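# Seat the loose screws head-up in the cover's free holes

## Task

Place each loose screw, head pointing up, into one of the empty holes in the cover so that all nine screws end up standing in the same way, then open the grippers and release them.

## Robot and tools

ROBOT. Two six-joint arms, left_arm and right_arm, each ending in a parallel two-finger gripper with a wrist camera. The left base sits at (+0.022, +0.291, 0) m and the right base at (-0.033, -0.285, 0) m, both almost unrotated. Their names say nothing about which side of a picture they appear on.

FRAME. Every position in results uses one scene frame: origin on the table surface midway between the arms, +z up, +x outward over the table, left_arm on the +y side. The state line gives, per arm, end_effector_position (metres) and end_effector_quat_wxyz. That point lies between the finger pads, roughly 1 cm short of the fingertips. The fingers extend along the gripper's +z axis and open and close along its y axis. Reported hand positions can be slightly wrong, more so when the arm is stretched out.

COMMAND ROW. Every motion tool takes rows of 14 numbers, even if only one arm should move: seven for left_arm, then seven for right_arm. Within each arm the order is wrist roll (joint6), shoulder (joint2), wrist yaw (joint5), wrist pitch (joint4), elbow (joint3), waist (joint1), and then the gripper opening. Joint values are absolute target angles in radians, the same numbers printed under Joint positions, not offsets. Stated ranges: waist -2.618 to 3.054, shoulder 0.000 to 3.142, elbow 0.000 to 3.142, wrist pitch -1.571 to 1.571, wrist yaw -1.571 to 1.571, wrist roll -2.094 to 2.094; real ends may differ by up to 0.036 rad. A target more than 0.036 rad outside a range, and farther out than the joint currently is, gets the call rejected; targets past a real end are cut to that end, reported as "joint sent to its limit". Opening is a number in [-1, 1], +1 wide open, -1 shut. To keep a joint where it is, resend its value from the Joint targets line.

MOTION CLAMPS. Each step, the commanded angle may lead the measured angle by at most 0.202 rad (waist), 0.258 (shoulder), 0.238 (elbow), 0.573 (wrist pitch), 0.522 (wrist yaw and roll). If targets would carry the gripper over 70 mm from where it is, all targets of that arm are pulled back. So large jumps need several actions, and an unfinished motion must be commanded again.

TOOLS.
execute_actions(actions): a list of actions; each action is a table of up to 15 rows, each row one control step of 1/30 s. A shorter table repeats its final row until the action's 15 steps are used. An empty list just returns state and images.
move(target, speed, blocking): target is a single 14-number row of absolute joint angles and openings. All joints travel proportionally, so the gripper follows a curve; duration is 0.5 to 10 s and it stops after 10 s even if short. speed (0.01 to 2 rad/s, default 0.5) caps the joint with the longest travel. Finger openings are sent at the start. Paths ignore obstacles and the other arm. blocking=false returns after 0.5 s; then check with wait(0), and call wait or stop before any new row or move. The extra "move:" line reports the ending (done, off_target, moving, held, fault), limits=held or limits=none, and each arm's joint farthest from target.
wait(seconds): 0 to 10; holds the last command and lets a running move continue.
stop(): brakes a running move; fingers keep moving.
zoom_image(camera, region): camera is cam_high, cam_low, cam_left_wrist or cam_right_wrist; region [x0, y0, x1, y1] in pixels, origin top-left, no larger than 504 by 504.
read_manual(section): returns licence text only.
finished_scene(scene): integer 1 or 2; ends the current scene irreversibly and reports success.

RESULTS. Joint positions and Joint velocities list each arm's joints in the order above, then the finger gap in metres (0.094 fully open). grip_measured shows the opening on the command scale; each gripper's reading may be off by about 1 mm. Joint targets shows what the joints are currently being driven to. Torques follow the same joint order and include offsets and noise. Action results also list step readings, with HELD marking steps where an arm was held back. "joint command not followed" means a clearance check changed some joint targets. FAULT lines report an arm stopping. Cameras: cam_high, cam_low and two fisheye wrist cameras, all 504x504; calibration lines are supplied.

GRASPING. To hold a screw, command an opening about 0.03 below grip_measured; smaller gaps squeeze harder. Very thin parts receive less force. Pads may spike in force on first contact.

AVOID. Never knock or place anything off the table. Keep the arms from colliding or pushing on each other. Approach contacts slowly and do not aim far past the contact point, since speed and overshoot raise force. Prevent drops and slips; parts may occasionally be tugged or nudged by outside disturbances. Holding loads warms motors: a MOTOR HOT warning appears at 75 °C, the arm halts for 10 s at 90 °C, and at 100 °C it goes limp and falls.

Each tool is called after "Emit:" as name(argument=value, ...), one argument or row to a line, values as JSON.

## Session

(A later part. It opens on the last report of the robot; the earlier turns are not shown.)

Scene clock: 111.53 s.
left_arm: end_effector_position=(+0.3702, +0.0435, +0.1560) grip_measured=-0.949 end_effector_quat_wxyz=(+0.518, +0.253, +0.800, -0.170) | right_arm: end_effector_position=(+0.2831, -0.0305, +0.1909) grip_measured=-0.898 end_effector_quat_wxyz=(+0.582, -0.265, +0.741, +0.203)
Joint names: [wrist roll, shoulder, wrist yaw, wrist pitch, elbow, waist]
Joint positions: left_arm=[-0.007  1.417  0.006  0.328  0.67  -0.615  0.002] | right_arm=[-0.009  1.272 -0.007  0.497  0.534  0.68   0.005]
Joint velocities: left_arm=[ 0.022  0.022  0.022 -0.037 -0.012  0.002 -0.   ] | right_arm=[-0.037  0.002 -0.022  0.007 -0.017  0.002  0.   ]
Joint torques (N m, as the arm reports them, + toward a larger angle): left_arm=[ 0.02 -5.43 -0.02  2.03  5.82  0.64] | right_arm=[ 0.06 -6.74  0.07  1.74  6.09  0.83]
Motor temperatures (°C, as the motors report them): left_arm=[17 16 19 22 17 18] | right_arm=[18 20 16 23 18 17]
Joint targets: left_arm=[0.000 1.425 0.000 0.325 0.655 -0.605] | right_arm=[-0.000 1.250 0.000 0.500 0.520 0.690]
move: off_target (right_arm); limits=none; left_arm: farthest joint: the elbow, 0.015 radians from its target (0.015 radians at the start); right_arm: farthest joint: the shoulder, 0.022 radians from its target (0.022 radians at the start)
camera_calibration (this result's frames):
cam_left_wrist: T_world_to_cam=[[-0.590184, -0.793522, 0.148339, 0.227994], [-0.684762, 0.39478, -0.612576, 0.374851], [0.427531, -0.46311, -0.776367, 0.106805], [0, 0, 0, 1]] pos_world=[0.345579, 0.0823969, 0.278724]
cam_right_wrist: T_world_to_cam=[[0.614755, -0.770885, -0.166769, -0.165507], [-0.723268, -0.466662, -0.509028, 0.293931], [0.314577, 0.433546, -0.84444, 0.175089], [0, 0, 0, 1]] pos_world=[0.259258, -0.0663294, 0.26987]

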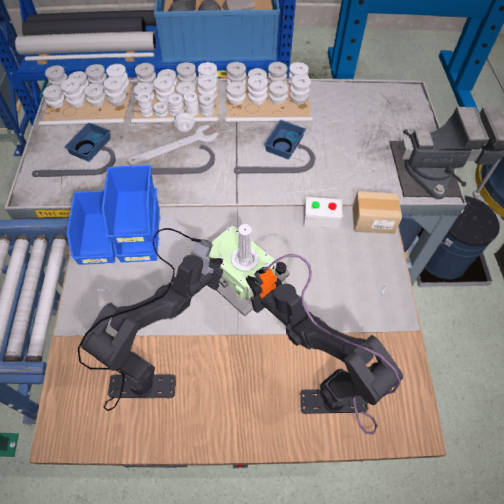

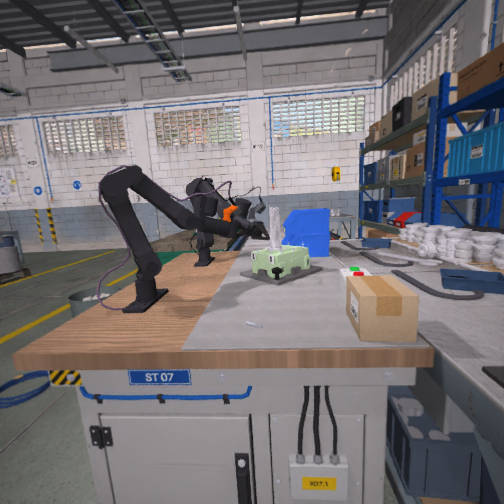

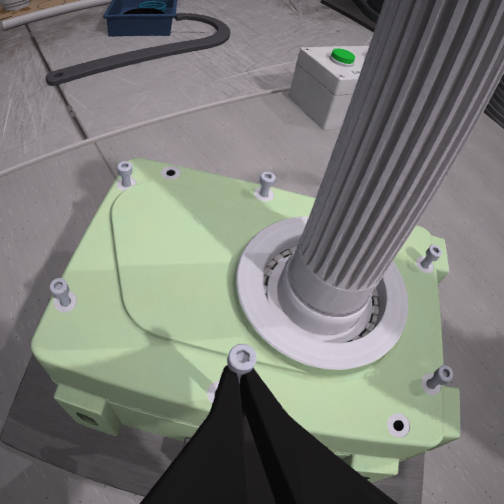

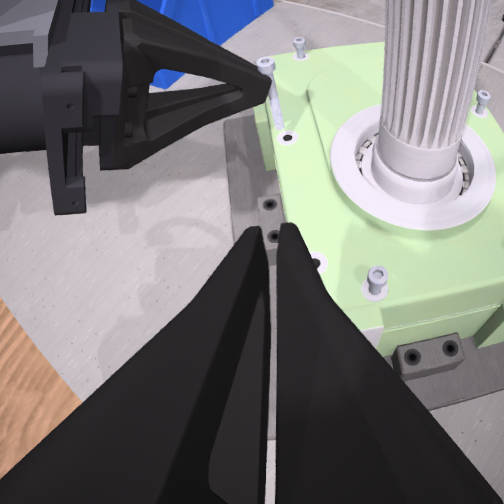

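Emit:
move(
  target=[0,1.453,0,0.206,0.758,-0.598,-0.97,0,1.25,0,0.5,0.52,0.69,-0.9],
  speed=0.12,
)

Emit:
zoom_image(
  camera="cam_right_wrist",
  region=[230,40,340,150],
)

Emit:
zoom_image(
  camera="cam_left_wrist",
  region=[190,330,290,430],
)

Scene clock: 116.23 s.
left_arm: end_effector_position=(+0.3750, +0.0439, +0.1500) grip_measured=-0.949 end_effector_quat_wxyz=(+0.491, +0.256, +0.818, -0.159) | right_arm: end_effector_position=(+0.2831, -0.0305, +0.1909) grip_measured=-0.898 end_effector_quat_wxyz=(+0.582, -0.265, +0.741, +0.203)
Joint names: [wrist roll, shoulder, wrist yaw, wrist pitch, elbow, waist]
Joint positions: left_arm=[-0.007  1.443  0.006  0.224  0.732 -0.608  0.002] | right_arm=[-0.009  1.272 -0.007  0.497  0.534  0.68   0.005]
Joint velocities: left_arm=[ 0.007 -0.012 -0.037  0.051 -0.007 -0.017 -0.   ] | right_arm=[ 0.007  0.002  0.037 -0.037 -0.007  0.002 -0.001]
Joint torques (N m, as the arm reports them, + toward a larger angle): left_arm=[ 0.03 -5.3  -0.09  1.83  8.95  0.62] | right_arm=[ 0.06 -6.75  0.06  1.74  6.15  0.8 ]
Motor temperatures (°C, as the motors report them): left_arm=[17 16 19 22 17 18] | right_arm=[18 20 16 23 18 17]
Joint targets: left_arm=[-0.000 1.453 0.000 0.206 0.758 -0.598] | right_arm=[-0.000 1.250 0.000 0.500 0.520 0.690]
move: off_target (left_arm, right_arm); limits=none; left_arm: farthest joint: the elbow, 0.026 radians from its target (0.088 radians at the start); right_arm: farthest joint: the shoulder, 0.022 radians from its target (0.022 radians at the start)
camera_calibration (this result's frames):
cam_left_wrist: T_world_to_cam=[[-0.576171, -0.803539, 0.149504, 0.22706], [-0.720019, 0.412447, -0.558086, 0.378564], [0.386782, -0.429199, -0.816203, 0.12008], [0, 0, 0, 1]] pos_world=[0.356954, 0.0778524, 0.275335]
cam_right_wrist: T_world_to_cam=[[0.614755, -0.770885, -0.166769, -0.165507], [-0.723268, -0.466662, -0.509028, 0.293931], [0.314577, 0.433546, -0.84444, 0.175089], [0, 0, 0, 1]] pos_world=[0.259258, -0.0663294, 0.26987]

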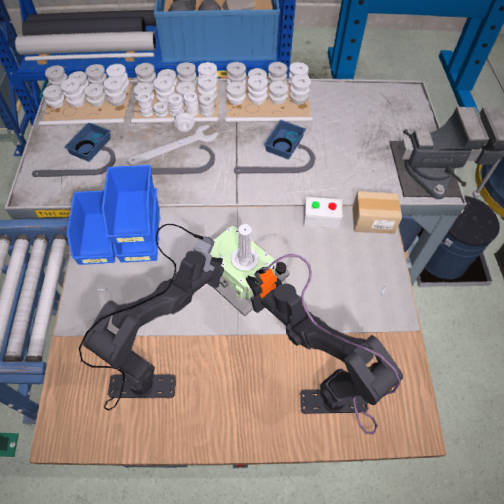

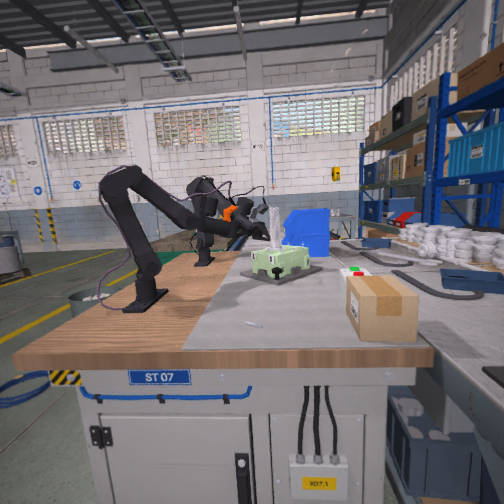

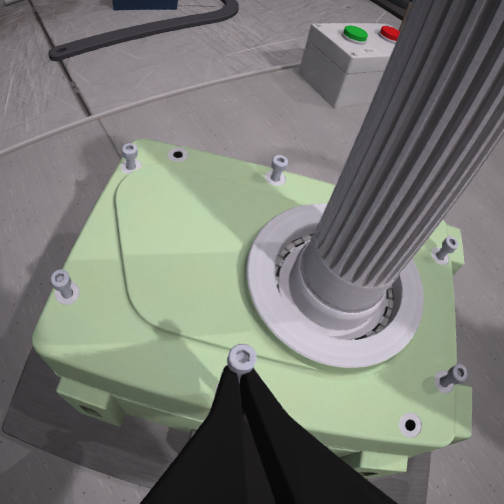

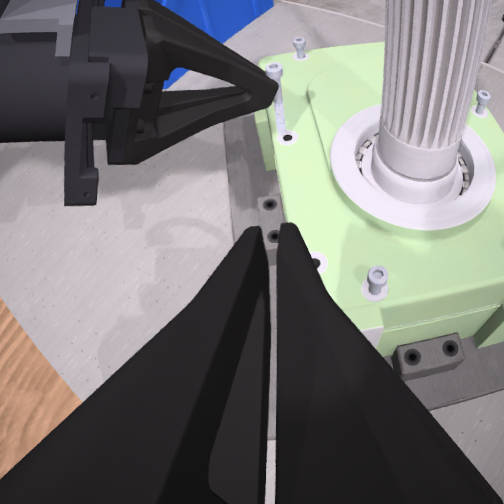

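Region (230, 40, 340, 150) of cam_right_wrist's 504x504 image, scaled by 4.582, with more detail than that image has.

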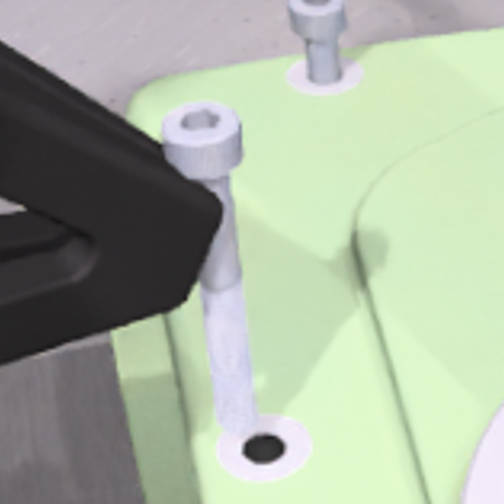

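Region (190, 330, 290, 430) of cam_left_wrist's 504x504 image, scaled by 5.040, with more detail than that image has.

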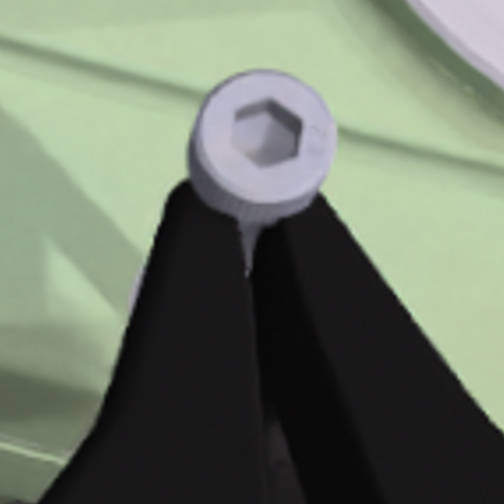

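Emit:
execute_actions(
  actions=[
    [[0,1.453,0,0.225,0.745,-0.6,-0.97,0,1.25,0,0.5,0.52,0.69,-0.9],[0,1.453,0,0.235,0.766,-0.6,-0.97,0,1.25,0,0.5,0.52,0.69,-0.9]],
    [[0,1.467,0,0.235,0.75,-0.6,-0.97,0,1.25,0,0.5,0.52,0.69,-0.9]],
  ],
)

Emit:
zoom_image(
  camera="cam_right_wrist",
  region=[230,40,340,150],
)

Scene clock: 119.77 s.
left_arm: end_effector_position=(+0.3768, +0.0427, +0.1464) grip_measured=-0.949 end_effector_quat_wxyz=(+0.490, +0.256, +0.818, -0.159) | right_arm: end_effector_position=(+0.2831, -0.0305, +0.1909) grip_measured=-0.898 end_effector_quat_wxyz=(+0.582, -0.265, +0.741, +0.203)
Joint names: [wrist roll, shoulder, wrist yaw, wrist pitch, elbow, waist]
Joint positions: left_arm=[-0.007  1.459  0.006  0.239  0.732 -0.608  0.002] | right_arm=[-0.009  1.272 -0.007  0.497  0.534  0.68   0.005]
Joint velocities: left_arm=[-0.037 -0.007 -0.007 -0.051  0.007 -0.007  0.   ] | right_arm=[ 0.037  0.002  0.007  0.051 -0.007  0.002 -0.   ]
Joint torques (N m, as the arm reports them, + toward a larger angle): left_arm=[ 0.05 -5.82 -0.06  2.03  8.26  0.61] | right_arm=[ 0.07 -6.74  0.05  1.74  6.16  0.78]
Motor temperatures (°C, as the motors report them): left_arm=[17 16 19 22 18 18] | right_arm=[18 20 16 23 18 17]
Joint targets: left_arm=[0.000 1.467 0.000 0.235 0.750 -0.600] | right_arm=[0.000 1.250 -0.000 0.500 0.520 0.690]
Step readings (joint positions; steps 1 to 15: 1st action; 16 to 30: 2nd action):
0: left_arm=[-0.007 1.443 0.006 0.224 0.732 -0.608] | right_arm=[-0.009 1.272 -0.007 0.497 0.534 0.680]
1: left_arm=[-0.007 1.443 0.006 0.224 0.732 -0.608] | right_arm=[-0.009 1.272 -0.007 0.497 0.534 0.680]
2: left_arm=[-0.007 1.443 0.006 0.225 0.732 -0.608] | right_arm=[-0.009 1.272 -0.007 0.497 0.534 0.680]
4: left_arm=[-0.007 1.443 0.006 0.229 0.732 -0.608] | right_arm=[-0.009 1.272 -0.007 0.497 0.534 0.680]
8: left_arm=[-0.007 1.443 0.006 0.233 0.732 -0.608] | right_arm=[-0.009 1.272 -0.007 0.497 0.534 0.680]
15: left_arm=[-0.007 1.443 0.006 0.235 0.732 -0.608] | right_arm=[-0.009 1.272 -0.007 0.497 0.534 0.680]
16: left_arm=[-0.007 1.444 0.006 0.236 0.732 -0.608] | right_arm=[-0.009 1.272 -0.007 0.497 0.534 0.680]
17: left_arm=[-0.007 1.446 0.006 0.238 0.732 -0.608] | right_arm=[-0.009 1.272 -0.007 0.497 0.534 0.680]
19: left_arm=[-0.007 1.453 0.006 0.239 0.732 -0.608] | right_arm=[-0.009 1.272 -0.007 0.497 0.534 0.680]
23: left_arm=[-0.007 1.459 0.006 0.239 0.732 -0.608] | right_arm=[-0.009 1.272 -0.007 0.497 0.534 0.680]
30: Joint positions above
camera_calibration (this result's frames):
cam_left_wrist: T_world_to_cam=[[-0.575937, -0.803703, 0.149527, 0.227536], [-0.72089, 0.413056, -0.556509, 0.378436], [0.385505, -0.428307, -0.817276, 0.116541], [0, 0, 0, 1]] pos_world=[0.358931, 0.0764716, 0.271826]
cam_right_wrist: T_world_to_cam=[[0.614755, -0.770885, -0.166769, -0.165507], [-0.723268, -0.466662, -0.509028, 0.293931], [0.314577, 0.433546, -0.84444, 0.175089], [0, 0, 0, 1]] pos_world=[0.259258, -0.0663294, 0.26987]

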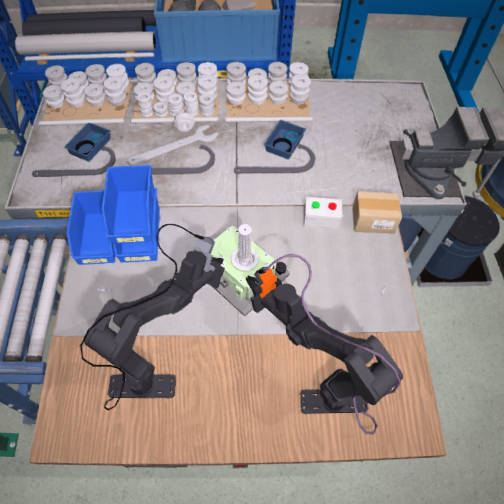

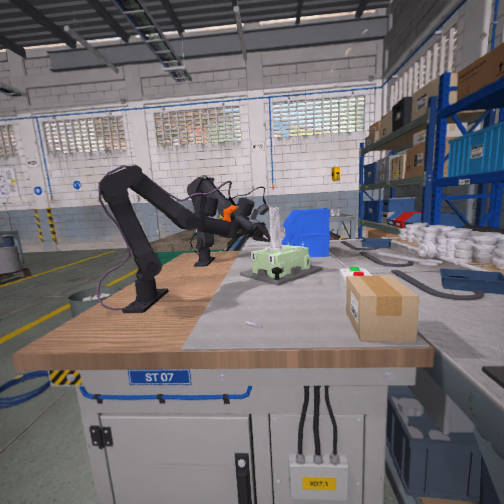

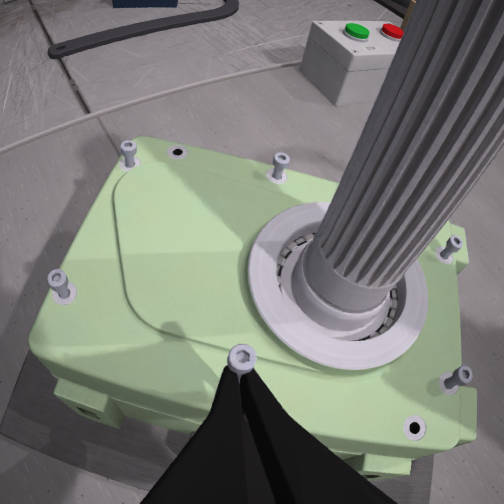

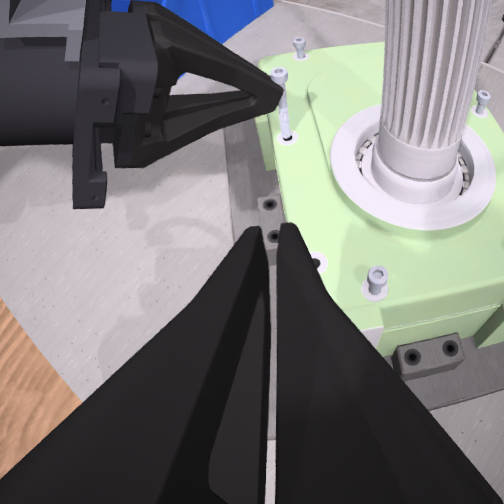

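Region (230, 40, 340, 150) of cam_right_wrist's 504x504 image, scaled by 4.582, with more detail than that image has.

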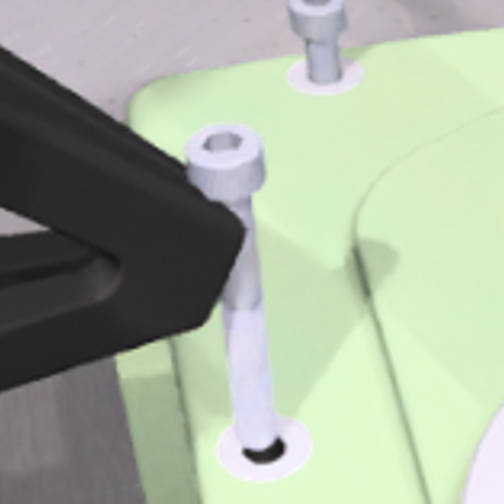

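Looks aligned; lower.

Emit:
execute_actions(
  actions=[
    [[0,1.482,0,0.242,0.74,-0.6,-0.97,0,1.25,0,0.5,0.52,0.69,-0.9]],
  ],
)

Emit:
zoom_image(
  camera="cam_right_wrist",
  region=[230,40,340,150],
)

Scene clock: 121.37 s.
left_arm: end_effector_position=(+0.3782, +0.0417, +0.1456) grip_measured=-0.949 end_effector_quat_wxyz=(+0.492, +0.255, +0.817, -0.159) | right_arm: end_effector_position=(+0.2831, -0.0305, +0.1909) grip_measured=-0.898 end_effector_quat_wxyz=(+0.582, -0.265, +0.741, +0.203)
Joint names: [wrist roll, shoulder, wrist yaw, wrist pitch, elbow, waist]
Joint positions: left_arm=[-0.007  1.468  0.006  0.251  0.732 -0.608  0.002] | right_arm=[-0.009  1.272 -0.007  0.497  0.534  0.68   0.005]
Joint velocities: left_arm=[ 0.022  0.002 -0.007  0.051 -0.022  0.002  0.001] | right_arm=[-0.007 -0.002 -0.022 -0.007 -0.017 -0.002 -0.001]
Joint torques (N m, as the arm reports them, + toward a larger angle): left_arm=[ 0.04 -5.4  -0.09  1.95  7.61  0.59] | right_arm=[ 0.06 -6.73  0.06  1.74  6.06  0.77]
Motor temperatures (°C, as the motors report them): left_arm=[17 16 19 22 18 18] | right_arm=[18 20 16 24 18 17]
Joint targets: left_arm=[-0.000 1.482 -0.000 0.242 0.740 -0.600] | right_arm=[-0.000 1.250 -0.000 0.500 0.520 0.690]
Step readings (joint positions):
0: left_arm=[-0.007 1.459 0.006 0.239 0.732 -0.608] | right_arm=[-0.009 1.272 -0.007 0.497 0.534 0.680]
1: left_arm=[-0.007 1.460 0.006 0.240 0.732 -0.608] | right_arm=[-0.009 1.272 -0.007 0.497 0.534 0.680]
2: left_arm=[-0.007 1.463 0.006 0.242 0.732 -0.608] | right_arm=[-0.009 1.272 -0.007 0.497 0.534 0.680]
4: left_arm=[-0.007 1.467 0.006 0.249 0.732 -0.608] | right_arm=[-0.009 1.272 -0.007 0.497 0.534 0.680]
8: left_arm=[-0.007 1.468 0.006 0.251 0.732 -0.608] | right_arm=[-0.009 1.272 -0.007 0.497 0.534 0.680]
15: Joint positions above
camera_calibration (this result's frames):
cam_left_wrist: T_world_to_cam=[[-0.576451, -0.803343, 0.149476, 0.227861], [-0.71897, 0.411714, -0.559977, 0.379282], [0.388312, -0.430268, -0.814913, 0.113597], [0, 0, 0, 1]] pos_world=[0.359932, 0.075772, 0.270901]
cam_right_wrist: T_world_to_cam=[[0.614755, -0.770885, -0.166769, -0.165507], [-0.723268, -0.466662, -0.509028, 0.293931], [0.314577, 0.433546, -0.84444, 0.175089], [0, 0, 0, 1]] pos_world=[0.259258, -0.0663294, 0.26987]

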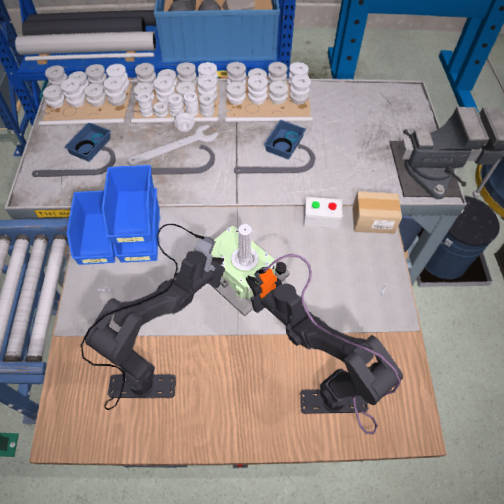

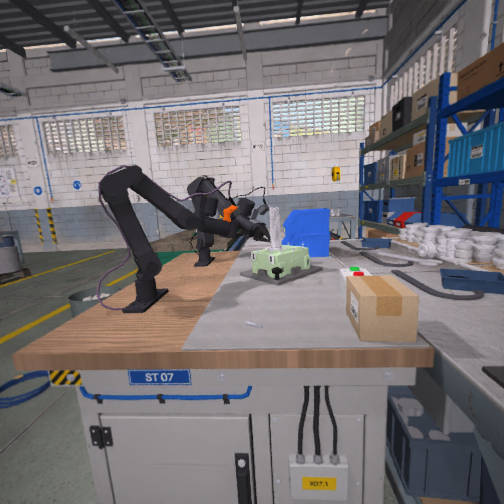

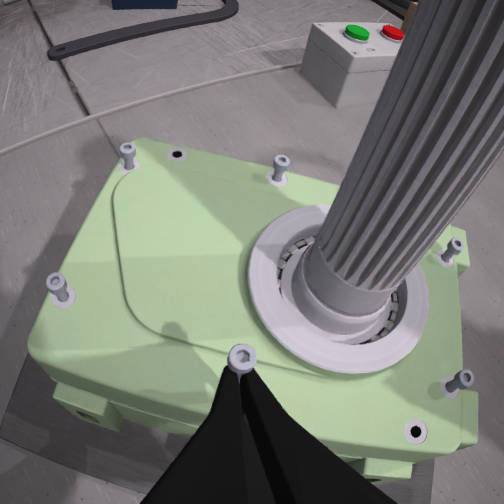

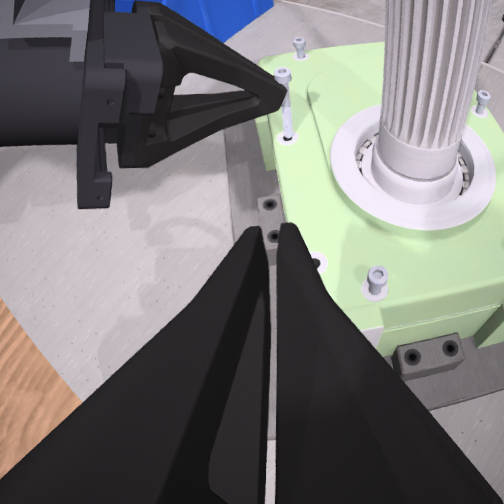

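Region (230, 40, 340, 150) of cam_right_wrist's 504x504 image, scaled by 4.582, with more detail than that image has.

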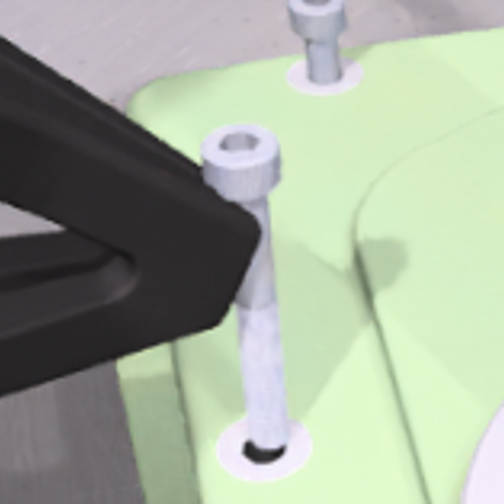

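Emit:
execute_actions(
  actions=[
    [[0,1.465,0.012,0.262,0.74,-0.6,-0.97,0,1.25,0,0.5,0.52,0.69,-0.9]],
    [[0,1.465,0.024,0.258,0.74,-0.6,-0.97,0,1.25,0,0.5,0.52,0.69,-0.9]],
    [[0,1.465,0.018,0.228,0.74,-0.6,-0.97,0,1.25,0,0.5,0.52,0.69,-0.9]],
  ],
)

Emit:
zoom_image(
  camera="cam_right_wrist",
  region=[230,40,340,150],
)

Scene clock: 124.23 s.
left_arm: end_effector_position=(+0.3771, +0.0402, +0.1456) grip_measured=-0.949 end_effector_quat_wxyz=(+0.490, +0.258, +0.816, -0.164) | right_arm: end_effector_position=(+0.2831, -0.0305, +0.1909) grip_measured=-0.898 end_effector_quat_wxyz=(+0.582, -0.265, +0.741, +0.203)
Joint names: [wrist roll, shoulder, wrist yaw, wrist pitch, elbow, waist]
Joint positions: left_arm=[-0.007  1.468  0.016  0.251  0.732 -0.608  0.002] | right_arm=[-0.009  1.272 -0.007  0.497  0.534  0.68   0.005]
Joint velocities: left_arm=[ 0.007 -0.007 -0.007 -0.066  0.002  0.002 -0.001] | right_arm=[-0.037  0.017 -0.066 -0.007 -0.012  0.002 -0.   ]
Joint torques (N m, as the arm reports them, + toward a larger angle): left_arm=[ 0.05 -6.8   0.02  1.75  7.42  0.53] | right_arm=[ 0.06 -6.73  0.05  1.74  6.09  0.81]
Motor temperatures (°C, as the motors report them): left_arm=[17 16 19 22 18 18] | right_arm=[18 20 16 24 18 17]
Joint targets: left_arm=[0.000 1.465 0.018 0.228 0.740 -0.600] | right_arm=[0.000 1.250 -0.000 0.500 0.520 0.690]
Step readings (joint positions; steps 1 to 15: 1st action; 16 to 30: 2nd action; 31 to 45: 3rd action):
0: left_arm=[-0.007 1.468 0.006 0.251 0.732 -0.608] | right_arm=[-0.009 1.272 -0.007 0.497 0.534 0.680]
1: left_arm=[-0.007 1.468 0.006 0.253 0.732 -0.608] | right_arm=[-0.009 1.272 -0.007 0.497 0.534 0.680]
2: left_arm=[-0.007 1.468 0.006 0.254 0.732 -0.608] | right_arm=[-0.009 1.272 -0.007 0.497 0.534 0.680]
4: left_arm=[-0.007 1.468 0.006 0.258 0.732 -0.608] | right_arm=[-0.009 1.272 -0.007 0.497 0.534 0.680]
8: left_arm=[-0.007 1.468 0.006 0.261 0.732 -0.608] | right_arm=[-0.009 1.272 -0.007 0.497 0.534 0.680]
15: left_arm=[-0.007 1.468 0.006 0.262 0.732 -0.608] | right_arm=[-0.009 1.272 -0.007 0.497 0.534 0.680]
16: left_arm=[-0.007 1.468 0.007 0.262 0.732 -0.608] | right_arm=[-0.009 1.272 -0.007 0.497 0.534 0.680]
17: left_arm=[-0.007 1.468 0.009 0.262 0.732 -0.608] | right_arm=[-0.009 1.272 -0.007 0.497 0.534 0.680]
19: left_arm=[-0.007 1.468 0.012 0.262 0.732 -0.608] | right_arm=[-0.009 1.272 -0.007 0.497 0.534 0.680]
23: left_arm=[-0.007 1.468 0.015 0.262 0.732 -0.608] | right_arm=[-0.009 1.272 -0.007 0.497 0.534 0.680]
30: left_arm=[-0.007 1.468 0.016 0.262 0.732 -0.608] | right_arm=[-0.009 1.272 -0.007 0.497 0.534 0.680]
31: left_arm=[-0.007 1.468 0.016 0.261 0.732 -0.608] | right_arm=[-0.009 1.272 -0.007 0.497 0.534 0.680]
32: left_arm=[-0.007 1.468 0.016 0.258 0.732 -0.608] | right_arm=[-0.009 1.272 -0.007 0.497 0.534 0.680]
34: left_arm=[-0.007 1.468 0.016 0.253 0.732 -0.608] | right_arm=[-0.009 1.272 -0.007 0.497 0.534 0.680]
38: left_arm=[-0.007 1.468 0.016 0.251 0.732 -0.608] | right_arm=[-0.009 1.272 -0.007 0.497 0.534 0.680]
45: Joint positions above
camera_calibration (this result's frames):
cam_left_wrist: T_world_to_cam=[[-0.583332, -0.79746, 0.154213, 0.227713], [-0.716733, 0.416059, -0.559633, 0.378068], [0.382123, -0.436981, -0.814266, 0.115885], [0, 0, 0, 1]] pos_world=[0.359524, 0.0749329, 0.270824]
cam_right_wrist: T_world_to_cam=[[0.614755, -0.770885, -0.166769, -0.165507], [-0.723268, -0.466662, -0.509028, 0.293931], [0.314577, 0.433546, -0.84444, 0.175089], [0, 0, 0, 1]] pos_world=[0.259258, -0.0663294, 0.26987]

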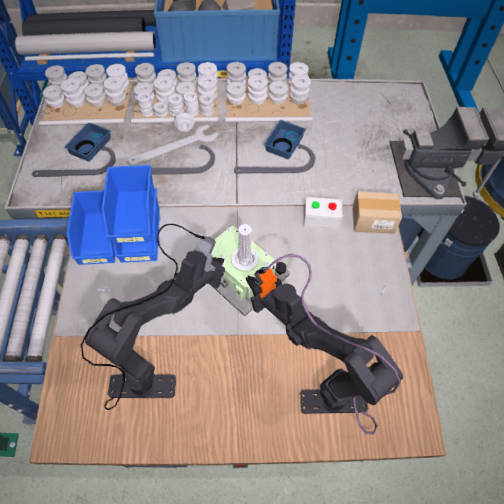

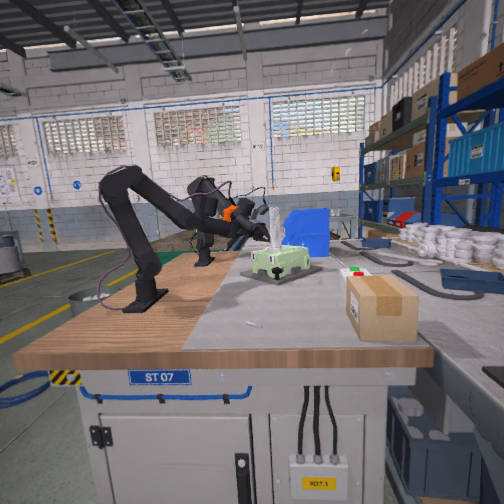

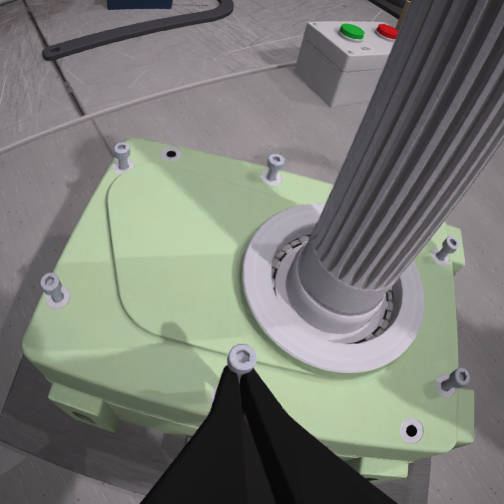

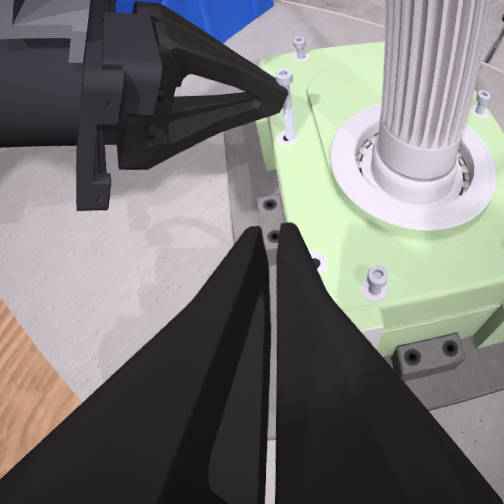

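Region (230, 40, 340, 150) of cam_right_wrist's 504x504 image, scaled by 4.582, with more detail than that image has.

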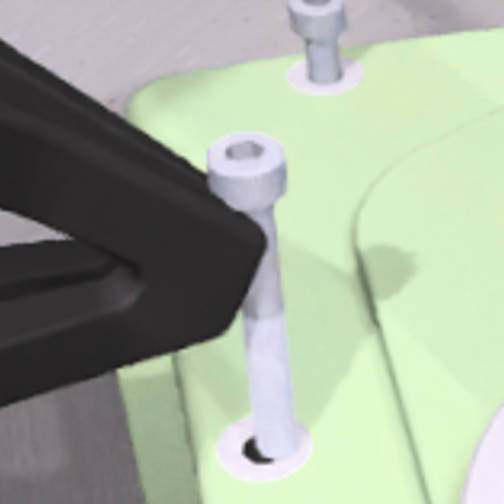

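Emit:
execute_actions(
  actions=[
    [[0,1.442,0.018,0.228,0.74,-0.6,-0.97,0,1.25,0,0.5,0.52,0.69,-0.9]],
    [[0,1.455,0.018,0.222,0.74,-0.6,-0.97,0,1.25,0,0.5,0.52,0.69,-0.9]],
  ],
)

Emit:
zoom_image(
  camera="cam_right_wrist",
  region=[230,40,340,150],
)

Scene clock: 127.50 s.
left_arm: end_effector_position=(+0.3759, +0.0410, +0.1460) grip_measured=-0.949 end_effector_quat_wxyz=(+0.489, +0.258, +0.817, -0.163) | right_arm: end_effector_position=(+0.2831, -0.0305, +0.1909) grip_measured=-0.898 end_effector_quat_wxyz=(+0.582, -0.265, +0.741, +0.203)
Joint names: [wrist roll, shoulder, wrist yaw, wrist pitch, elbow, waist]
Joint positions: left_arm=[-0.007  1.461  0.016  0.24   0.732 -0.608  0.002] | right_arm=[-0.009  1.272 -0.007  0.497  0.534  0.68   0.005]
Joint velocities: left_arm=[ 0.051 -0.007 -0.022  0.007  0.007  0.012  0.001] | right_arm=[ 0.022  0.022 -0.022 -0.037 -0.007  0.017 -0.   ]
Joint torques (N m, as the arm reports them, + toward a larger angle): left_arm=[ 0.09 -7.    0.03  1.86  7.44  0.62] | right_arm=[ 0.05 -6.75  0.04  1.74  6.13  0.8 ]
Motor temperatures (°C, as the motors report them): left_arm=[17 16 19 22 18 18] | right_arm=[18 19 16 24 18 17]
Joint targets: left_arm=[-0.000 1.455 0.018 0.222 0.740 -0.600] | right_arm=[-0.000 1.250 0.000 0.500 0.520 0.690]
Step readings (joint positions; steps 1 to 15: 1st action; 16 to 30: 2nd action):
0: left_arm=[-0.007 1.468 0.016 0.251 0.732 -0.608] | right_arm=[-0.009 1.272 -0.007 0.497 0.534 0.680]
1: left_arm=[-0.007 1.467 0.016 0.251 0.732 -0.608] | right_arm=[-0.009 1.272 -0.007 0.497 0.534 0.680]
2: left_arm=[-0.007 1.466 0.016 0.249 0.732 -0.608] | right_arm=[-0.009 1.272 -0.007 0.497 0.534 0.680]
4: left_arm=[-0.007 1.463 0.016 0.248 0.732 -0.608] | right_arm=[-0.009 1.272 -0.007 0.497 0.534 0.680]
8: left_arm=[-0.007 1.461 0.016 0.248 0.732 -0.608] | right_arm=[-0.009 1.272 -0.007 0.497 0.534 0.680]
15: left_arm=[-0.007 1.461 0.016 0.246 0.732 -0.608] | right_arm=[-0.009 1.272 -0.007 0.497 0.534 0.680]
16: left_arm=[-0.007 1.461 0.016 0.245 0.732 -0.608] | right_arm=[-0.009 1.272 -0.007 0.497 0.534 0.680]
17: left_arm=[-0.007 1.461 0.016 0.245 0.732 -0.608] | right_arm=[-0.009 1.272 -0.007 0.497 0.534 0.680]
19: left_arm=[-0.007 1.461 0.016 0.243 0.732 -0.608] | right_arm=[-0.009 1.272 -0.007 0.497 0.534 0.680]
23: left_arm=[-0.007 1.461 0.016 0.241 0.732 -0.608] | right_arm=[-0.009 1.272 -0.007 0.497 0.534 0.680]
30: Joint positions above
camera_calibration (this result's frames):
cam_left_wrist: T_world_to_cam=[[-0.582753, -0.797864, 0.15431, 0.227415], [-0.718826, 0.417521, -0.555846, 0.377173], [0.379062, -0.434843, -0.816837, 0.118445], [0, 0, 0, 1]] pos_world=[0.35875, 0.0754733, 0.271308]
cam_right_wrist: T_world_to_cam=[[0.614755, -0.770885, -0.166769, -0.165507], [-0.723268, -0.466662, -0.509028, 0.293931], [0.314577, 0.433546, -0.84444, 0.175089], [0, 0, 0, 1]] pos_world=[0.259258, -0.0663294, 0.26987]

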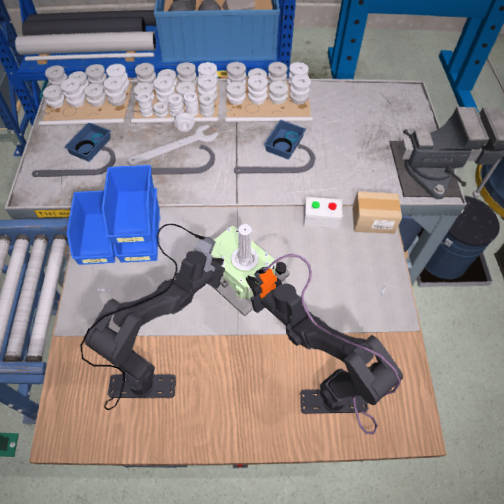

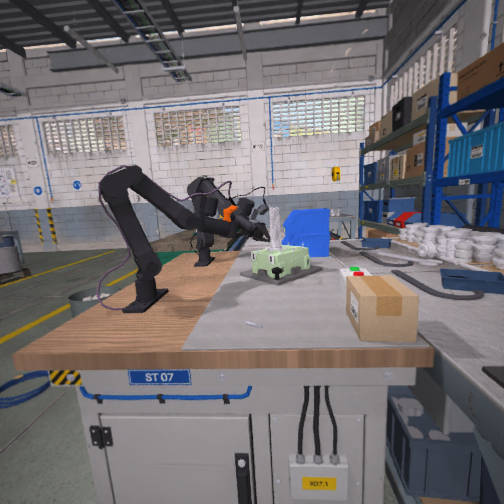

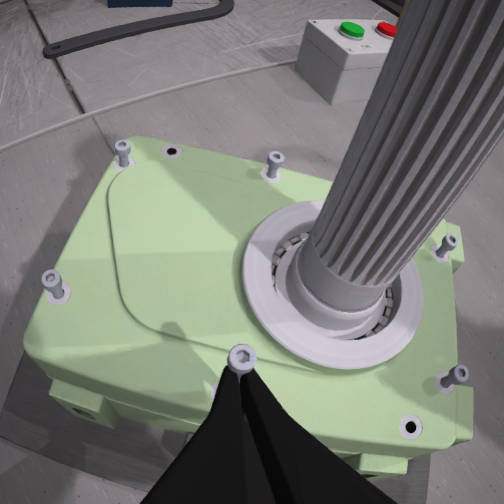

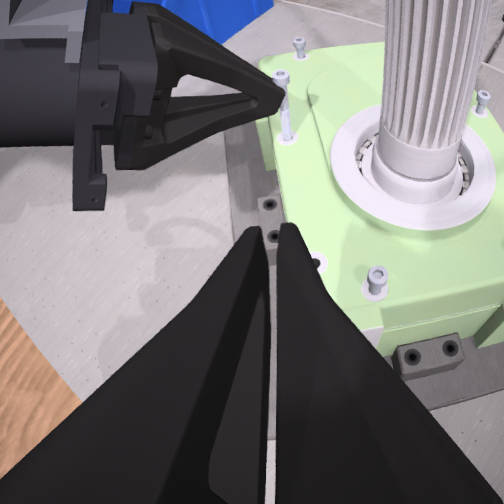

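Region (230, 40, 340, 150) of cam_right_wrist's 504x504 image, scaled by 4.582, with more detail than that image has.

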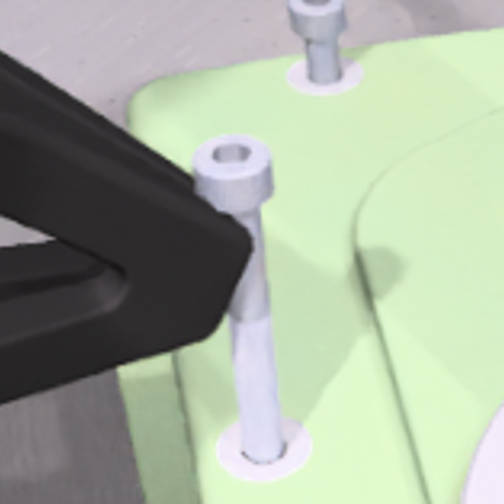

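Emit:
execute_actions(
  actions=[
    [[0,1.483,0.016,0.232,0.74,-0.6,-0.97,0,1.25,0,0.5,0.52,0.69,-0.9]],
  ],
)

Emit:
zoom_image(
  camera="cam_right_wrist",
  region=[230,40,340,150],
)

Scene clock: 128.70 s.
left_arm: end_effector_position=(+0.3766, +0.0405, +0.1453) grip_measured=-0.949 end_effector_quat_wxyz=(+0.489, +0.258, +0.817, -0.163) | right_arm: end_effector_position=(+0.2831, -0.0305, +0.1909) grip_measured=-0.898 end_effector_quat_wxyz=(+0.582, -0.265, +0.741, +0.203)
Joint names: [wrist roll, shoulder, wrist yaw, wrist pitch, elbow, waist]
Joint positions: left_arm=[-0.007  1.466  0.016  0.247  0.732 -0.608  0.002] | right_arm=[-0.009  1.272 -0.007  0.497  0.534  0.68   0.005]
Joint velocities: left_arm=[ 0.081  0.002 -0.007  0.007 -0.002 -0.012  0.   ] | right_arm=[ 0.007 -0.002  0.007  0.022 -0.007 -0.012 -0.   ]
Joint torques (N m, as the arm reports them, + toward a larger angle): left_arm=[ 0.05 -5.19  0.02  1.87  7.65  0.47] | right_arm=[ 0.06 -6.72  0.06  1.75  6.11  0.73]
Motor temperatures (°C, as the motors report them): left_arm=[17 16 19 22 18 18] | right_arm=[18 19 16 24 18 17]
Joint targets: left_arm=[-0.000 1.483 0.016 0.232 0.740 -0.600] | right_arm=[0.000 1.250 -0.000 0.500 0.520 0.690]
Step readings (joint positions):
0: left_arm=[-0.007 1.461 0.016 0.240 0.732 -0.608] | right_arm=[-0.009 1.272 -0.007 0.497 0.534 0.680]
1: left_arm=[-0.007 1.462 0.016 0.240 0.732 -0.608] | right_arm=[-0.009 1.272 -0.007 0.497 0.534 0.680]
2: left_arm=[-0.007 1.464 0.016 0.242 0.732 -0.608] | right_arm=[-0.009 1.272 -0.007 0.497 0.534 0.680]
4: left_arm=[-0.007 1.466 0.016 0.246 0.732 -0.608] | right_arm=[-0.009 1.272 -0.007 0.497 0.534 0.680]
8: left_arm=[-0.007 1.466 0.016 0.247 0.732 -0.608] | right_arm=[-0.009 1.272 -0.007 0.497 0.534 0.680]
15: Joint positions above
camera_calibration (this result's frames):
cam_left_wrist: T_world_to_cam=[[-0.582946, -0.79773, 0.154278, 0.227602], [-0.71813, 0.417035, -0.55711, 0.377503], [0.380084, -0.435556, -0.815982, 0.116954], [0, 0, 0, 1]] pos_world=[0.359323, 0.0750732, 0.270629]
cam_right_wrist: T_world_to_cam=[[0.614755, -0.770885, -0.166769, -0.165507], [-0.723268, -0.466662, -0.509028, 0.293931], [0.314577, 0.433546, -0.84444, 0.175089], [0, 0, 0, 1]] pos_world=[0.259258, -0.0663294, 0.26987]

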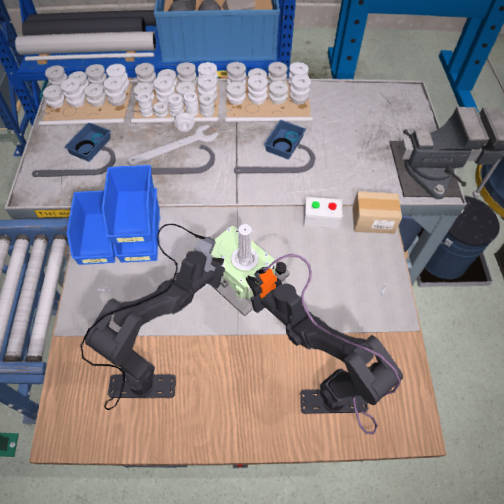

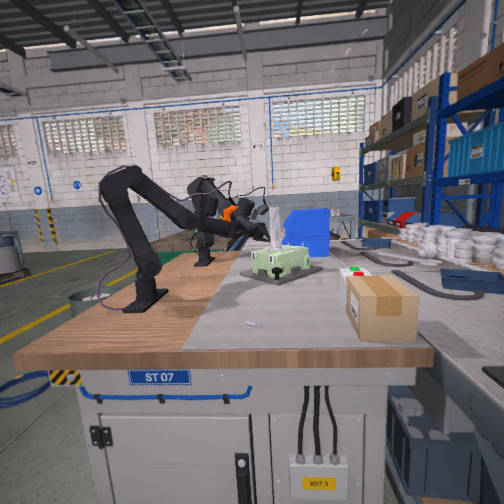

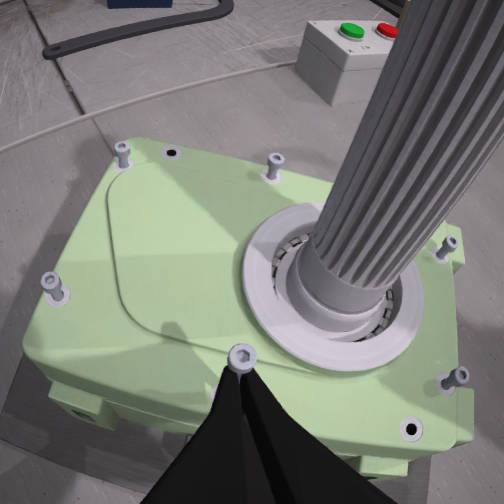

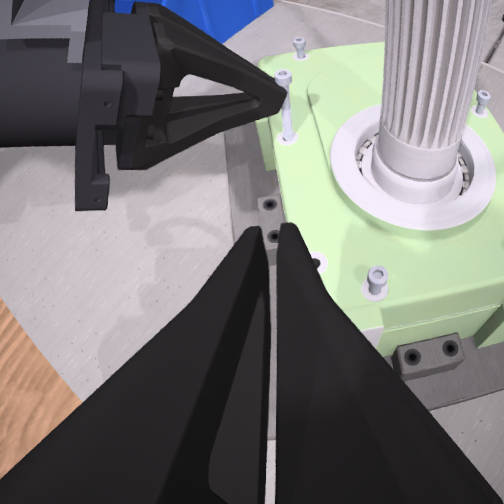

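Region (230, 40, 340, 150) of cam_right_wrist's 504x504 image, scaled by 4.582, with more detail than that image has.

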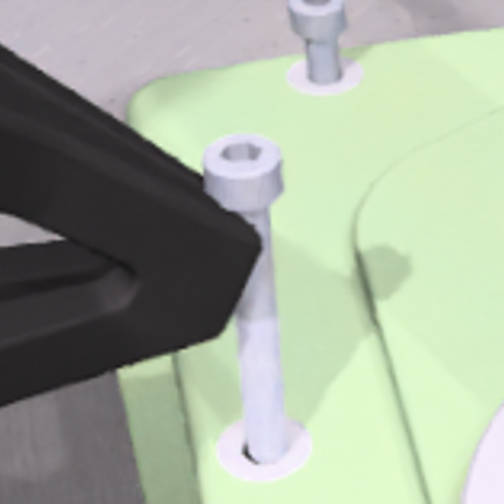

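Emit:
execute_actions(
  actions=[
    [[0,1.44,0.016,0.245,0.74,-0.6,-0.97,0,1.25,0,0.5,0.52,0.69,-0.9]],
    [[0,1.455,0.002,0.222,0.74,-0.6,-0.97,0,1.25,0,0.5,0.52,0.69,-0.9]],
  ],
)

Emit:
zoom_image(
  camera="cam_right_wrist",
  region=[230,40,340,150],
)

Scene clock: 130.53 s.
left_arm: end_effector_position=(+0.3765, +0.0419, +0.1469) grip_measured=-0.949 end_effector_quat_wxyz=(+0.490, +0.257, +0.817, -0.161) | right_arm: end_effector_position=(+0.2831, -0.0305, +0.1909) grip_measured=-0.898 end_effector_quat_wxyz=(+0.582, -0.265, +0.741, +0.203)
Joint names: [wrist roll, shoulder, wrist yaw, wrist pitch, elbow, waist]
Joint positions: left_arm=[-0.007  1.459  0.01   0.24   0.732 -0.608  0.002] | right_arm=[-0.009  1.272 -0.007  0.497  0.534  0.68   0.005]
Joint velocities: left_arm=[-0.022  0.002  0.051  0.022 -0.002 -0.002  0.001] | right_arm=[ 0.007  0.007  0.037  0.11  -0.007 -0.002  0.   ]
Joint torques (N m, as the arm reports them, + toward a larger angle): left_arm=[ 0.05 -6.81 -0.07  1.85  7.57  0.46] | right_arm=[ 0.06 -6.81  0.04  1.73  6.15  0.8 ]
Motor temperatures (°C, as the motors report them): left_arm=[17 16 19 22 18 18] | right_arm=[18 19 16 24 18 17]
Joint targets: left_arm=[-0.000 1.455 0.002 0.222 0.740 -0.600] | right_arm=[-0.000 1.250 0.000 0.500 0.520 0.690]
Step readings (joint positions; steps 1 to 15: 1st action; 16 to 30: 2nd action):
0: left_arm=[-0.007 1.466 0.016 0.247 0.732 -0.608] | right_arm=[-0.009 1.272 -0.007 0.497 0.534 0.680]
1: left_arm=[-0.007 1.465 0.016 0.247 0.732 -0.608] | right_arm=[-0.009 1.272 -0.007 0.497 0.534 0.680]
2: left_arm=[-0.007 1.464 0.016 0.247 0.732 -0.608] | right_arm=[-0.009 1.272 -0.007 0.497 0.534 0.680]
4: left_arm=[-0.007 1.461 0.016 0.247 0.732 -0.608] | right_arm=[-0.009 1.272 -0.007 0.497 0.534 0.680]
8: left_arm=[-0.007 1.459 0.016 0.248 0.732 -0.608] | right_arm=[-0.009 1.272 -0.007 0.497 0.534 0.680]
15: left_arm=[-0.007 1.459 0.016 0.248 0.732 -0.608] | right_arm=[-0.009 1.272 -0.007 0.497 0.534 0.680]
16: left_arm=[-0.007 1.459 0.015 0.247 0.732 -0.608] | right_arm=[-0.009 1.272 -0.007 0.497 0.534 0.680]
17: left_arm=[-0.007 1.459 0.014 0.246 0.732 -0.608] | right_arm=[-0.009 1.272 -0.007 0.497 0.534 0.680]
19: left_arm=[-0.007 1.459 0.013 0.243 0.732 -0.608] | right_arm=[-0.009 1.272 -0.007 0.497 0.534 0.680]
23: left_arm=[-0.007 1.459 0.011 0.241 0.732 -0.608] | right_arm=[-0.009 1.272 -0.007 0.497 0.534 0.680]
30: Joint positions above
camera_calibration (this result's frames):
cam_left_wrist: T_world_to_cam=[[-0.578978, -0.801155, 0.151443, 0.227481], [-0.719112, 0.414219, -0.557943, 0.378283], [0.384268, -0.431941, -0.815944, 0.11718], [0, 0, 0, 1]] pos_world=[0.358706, 0.0761705, 0.272222]
cam_right_wrist: T_world_to_cam=[[0.614755, -0.770885, -0.166769, -0.165507], [-0.723268, -0.466662, -0.509028, 0.293931], [0.314577, 0.433546, -0.84444, 0.175089], [0, 0, 0, 1]] pos_world=[0.259258, -0.0663294, 0.26987]

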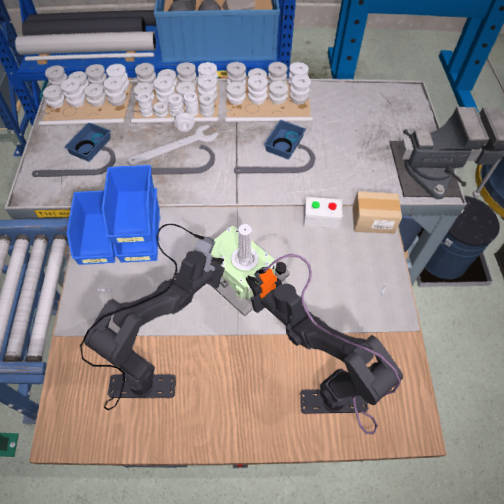

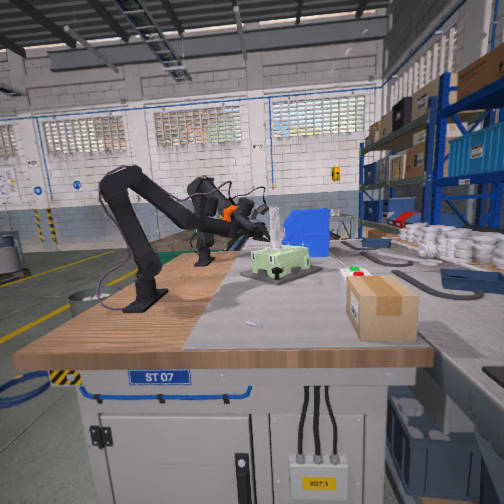

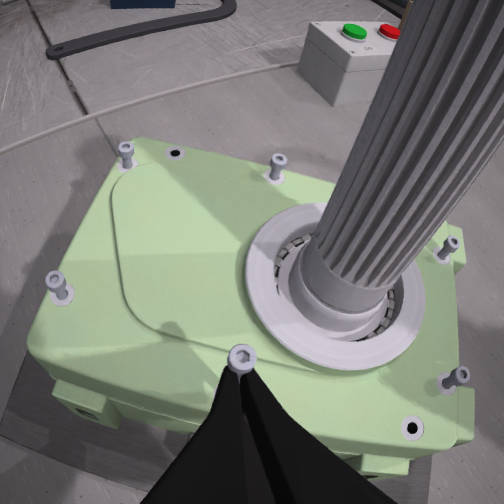

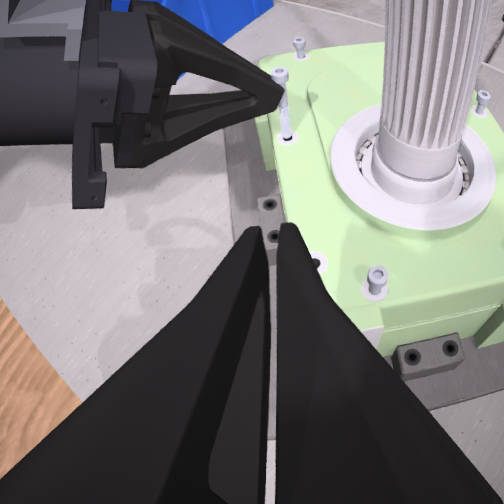

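Region (230, 40, 340, 150) of cam_right_wrist's 504x504 image, scaled by 4.582, with more detail than that image has.

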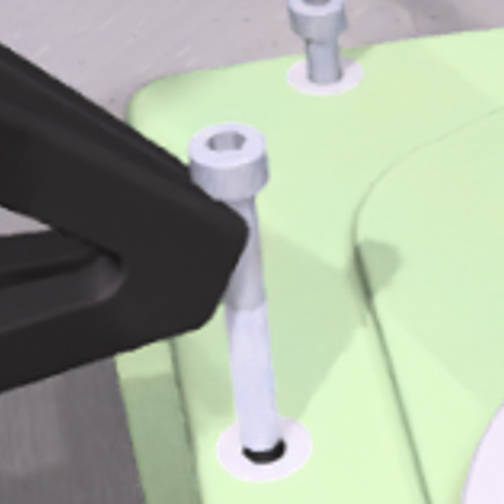

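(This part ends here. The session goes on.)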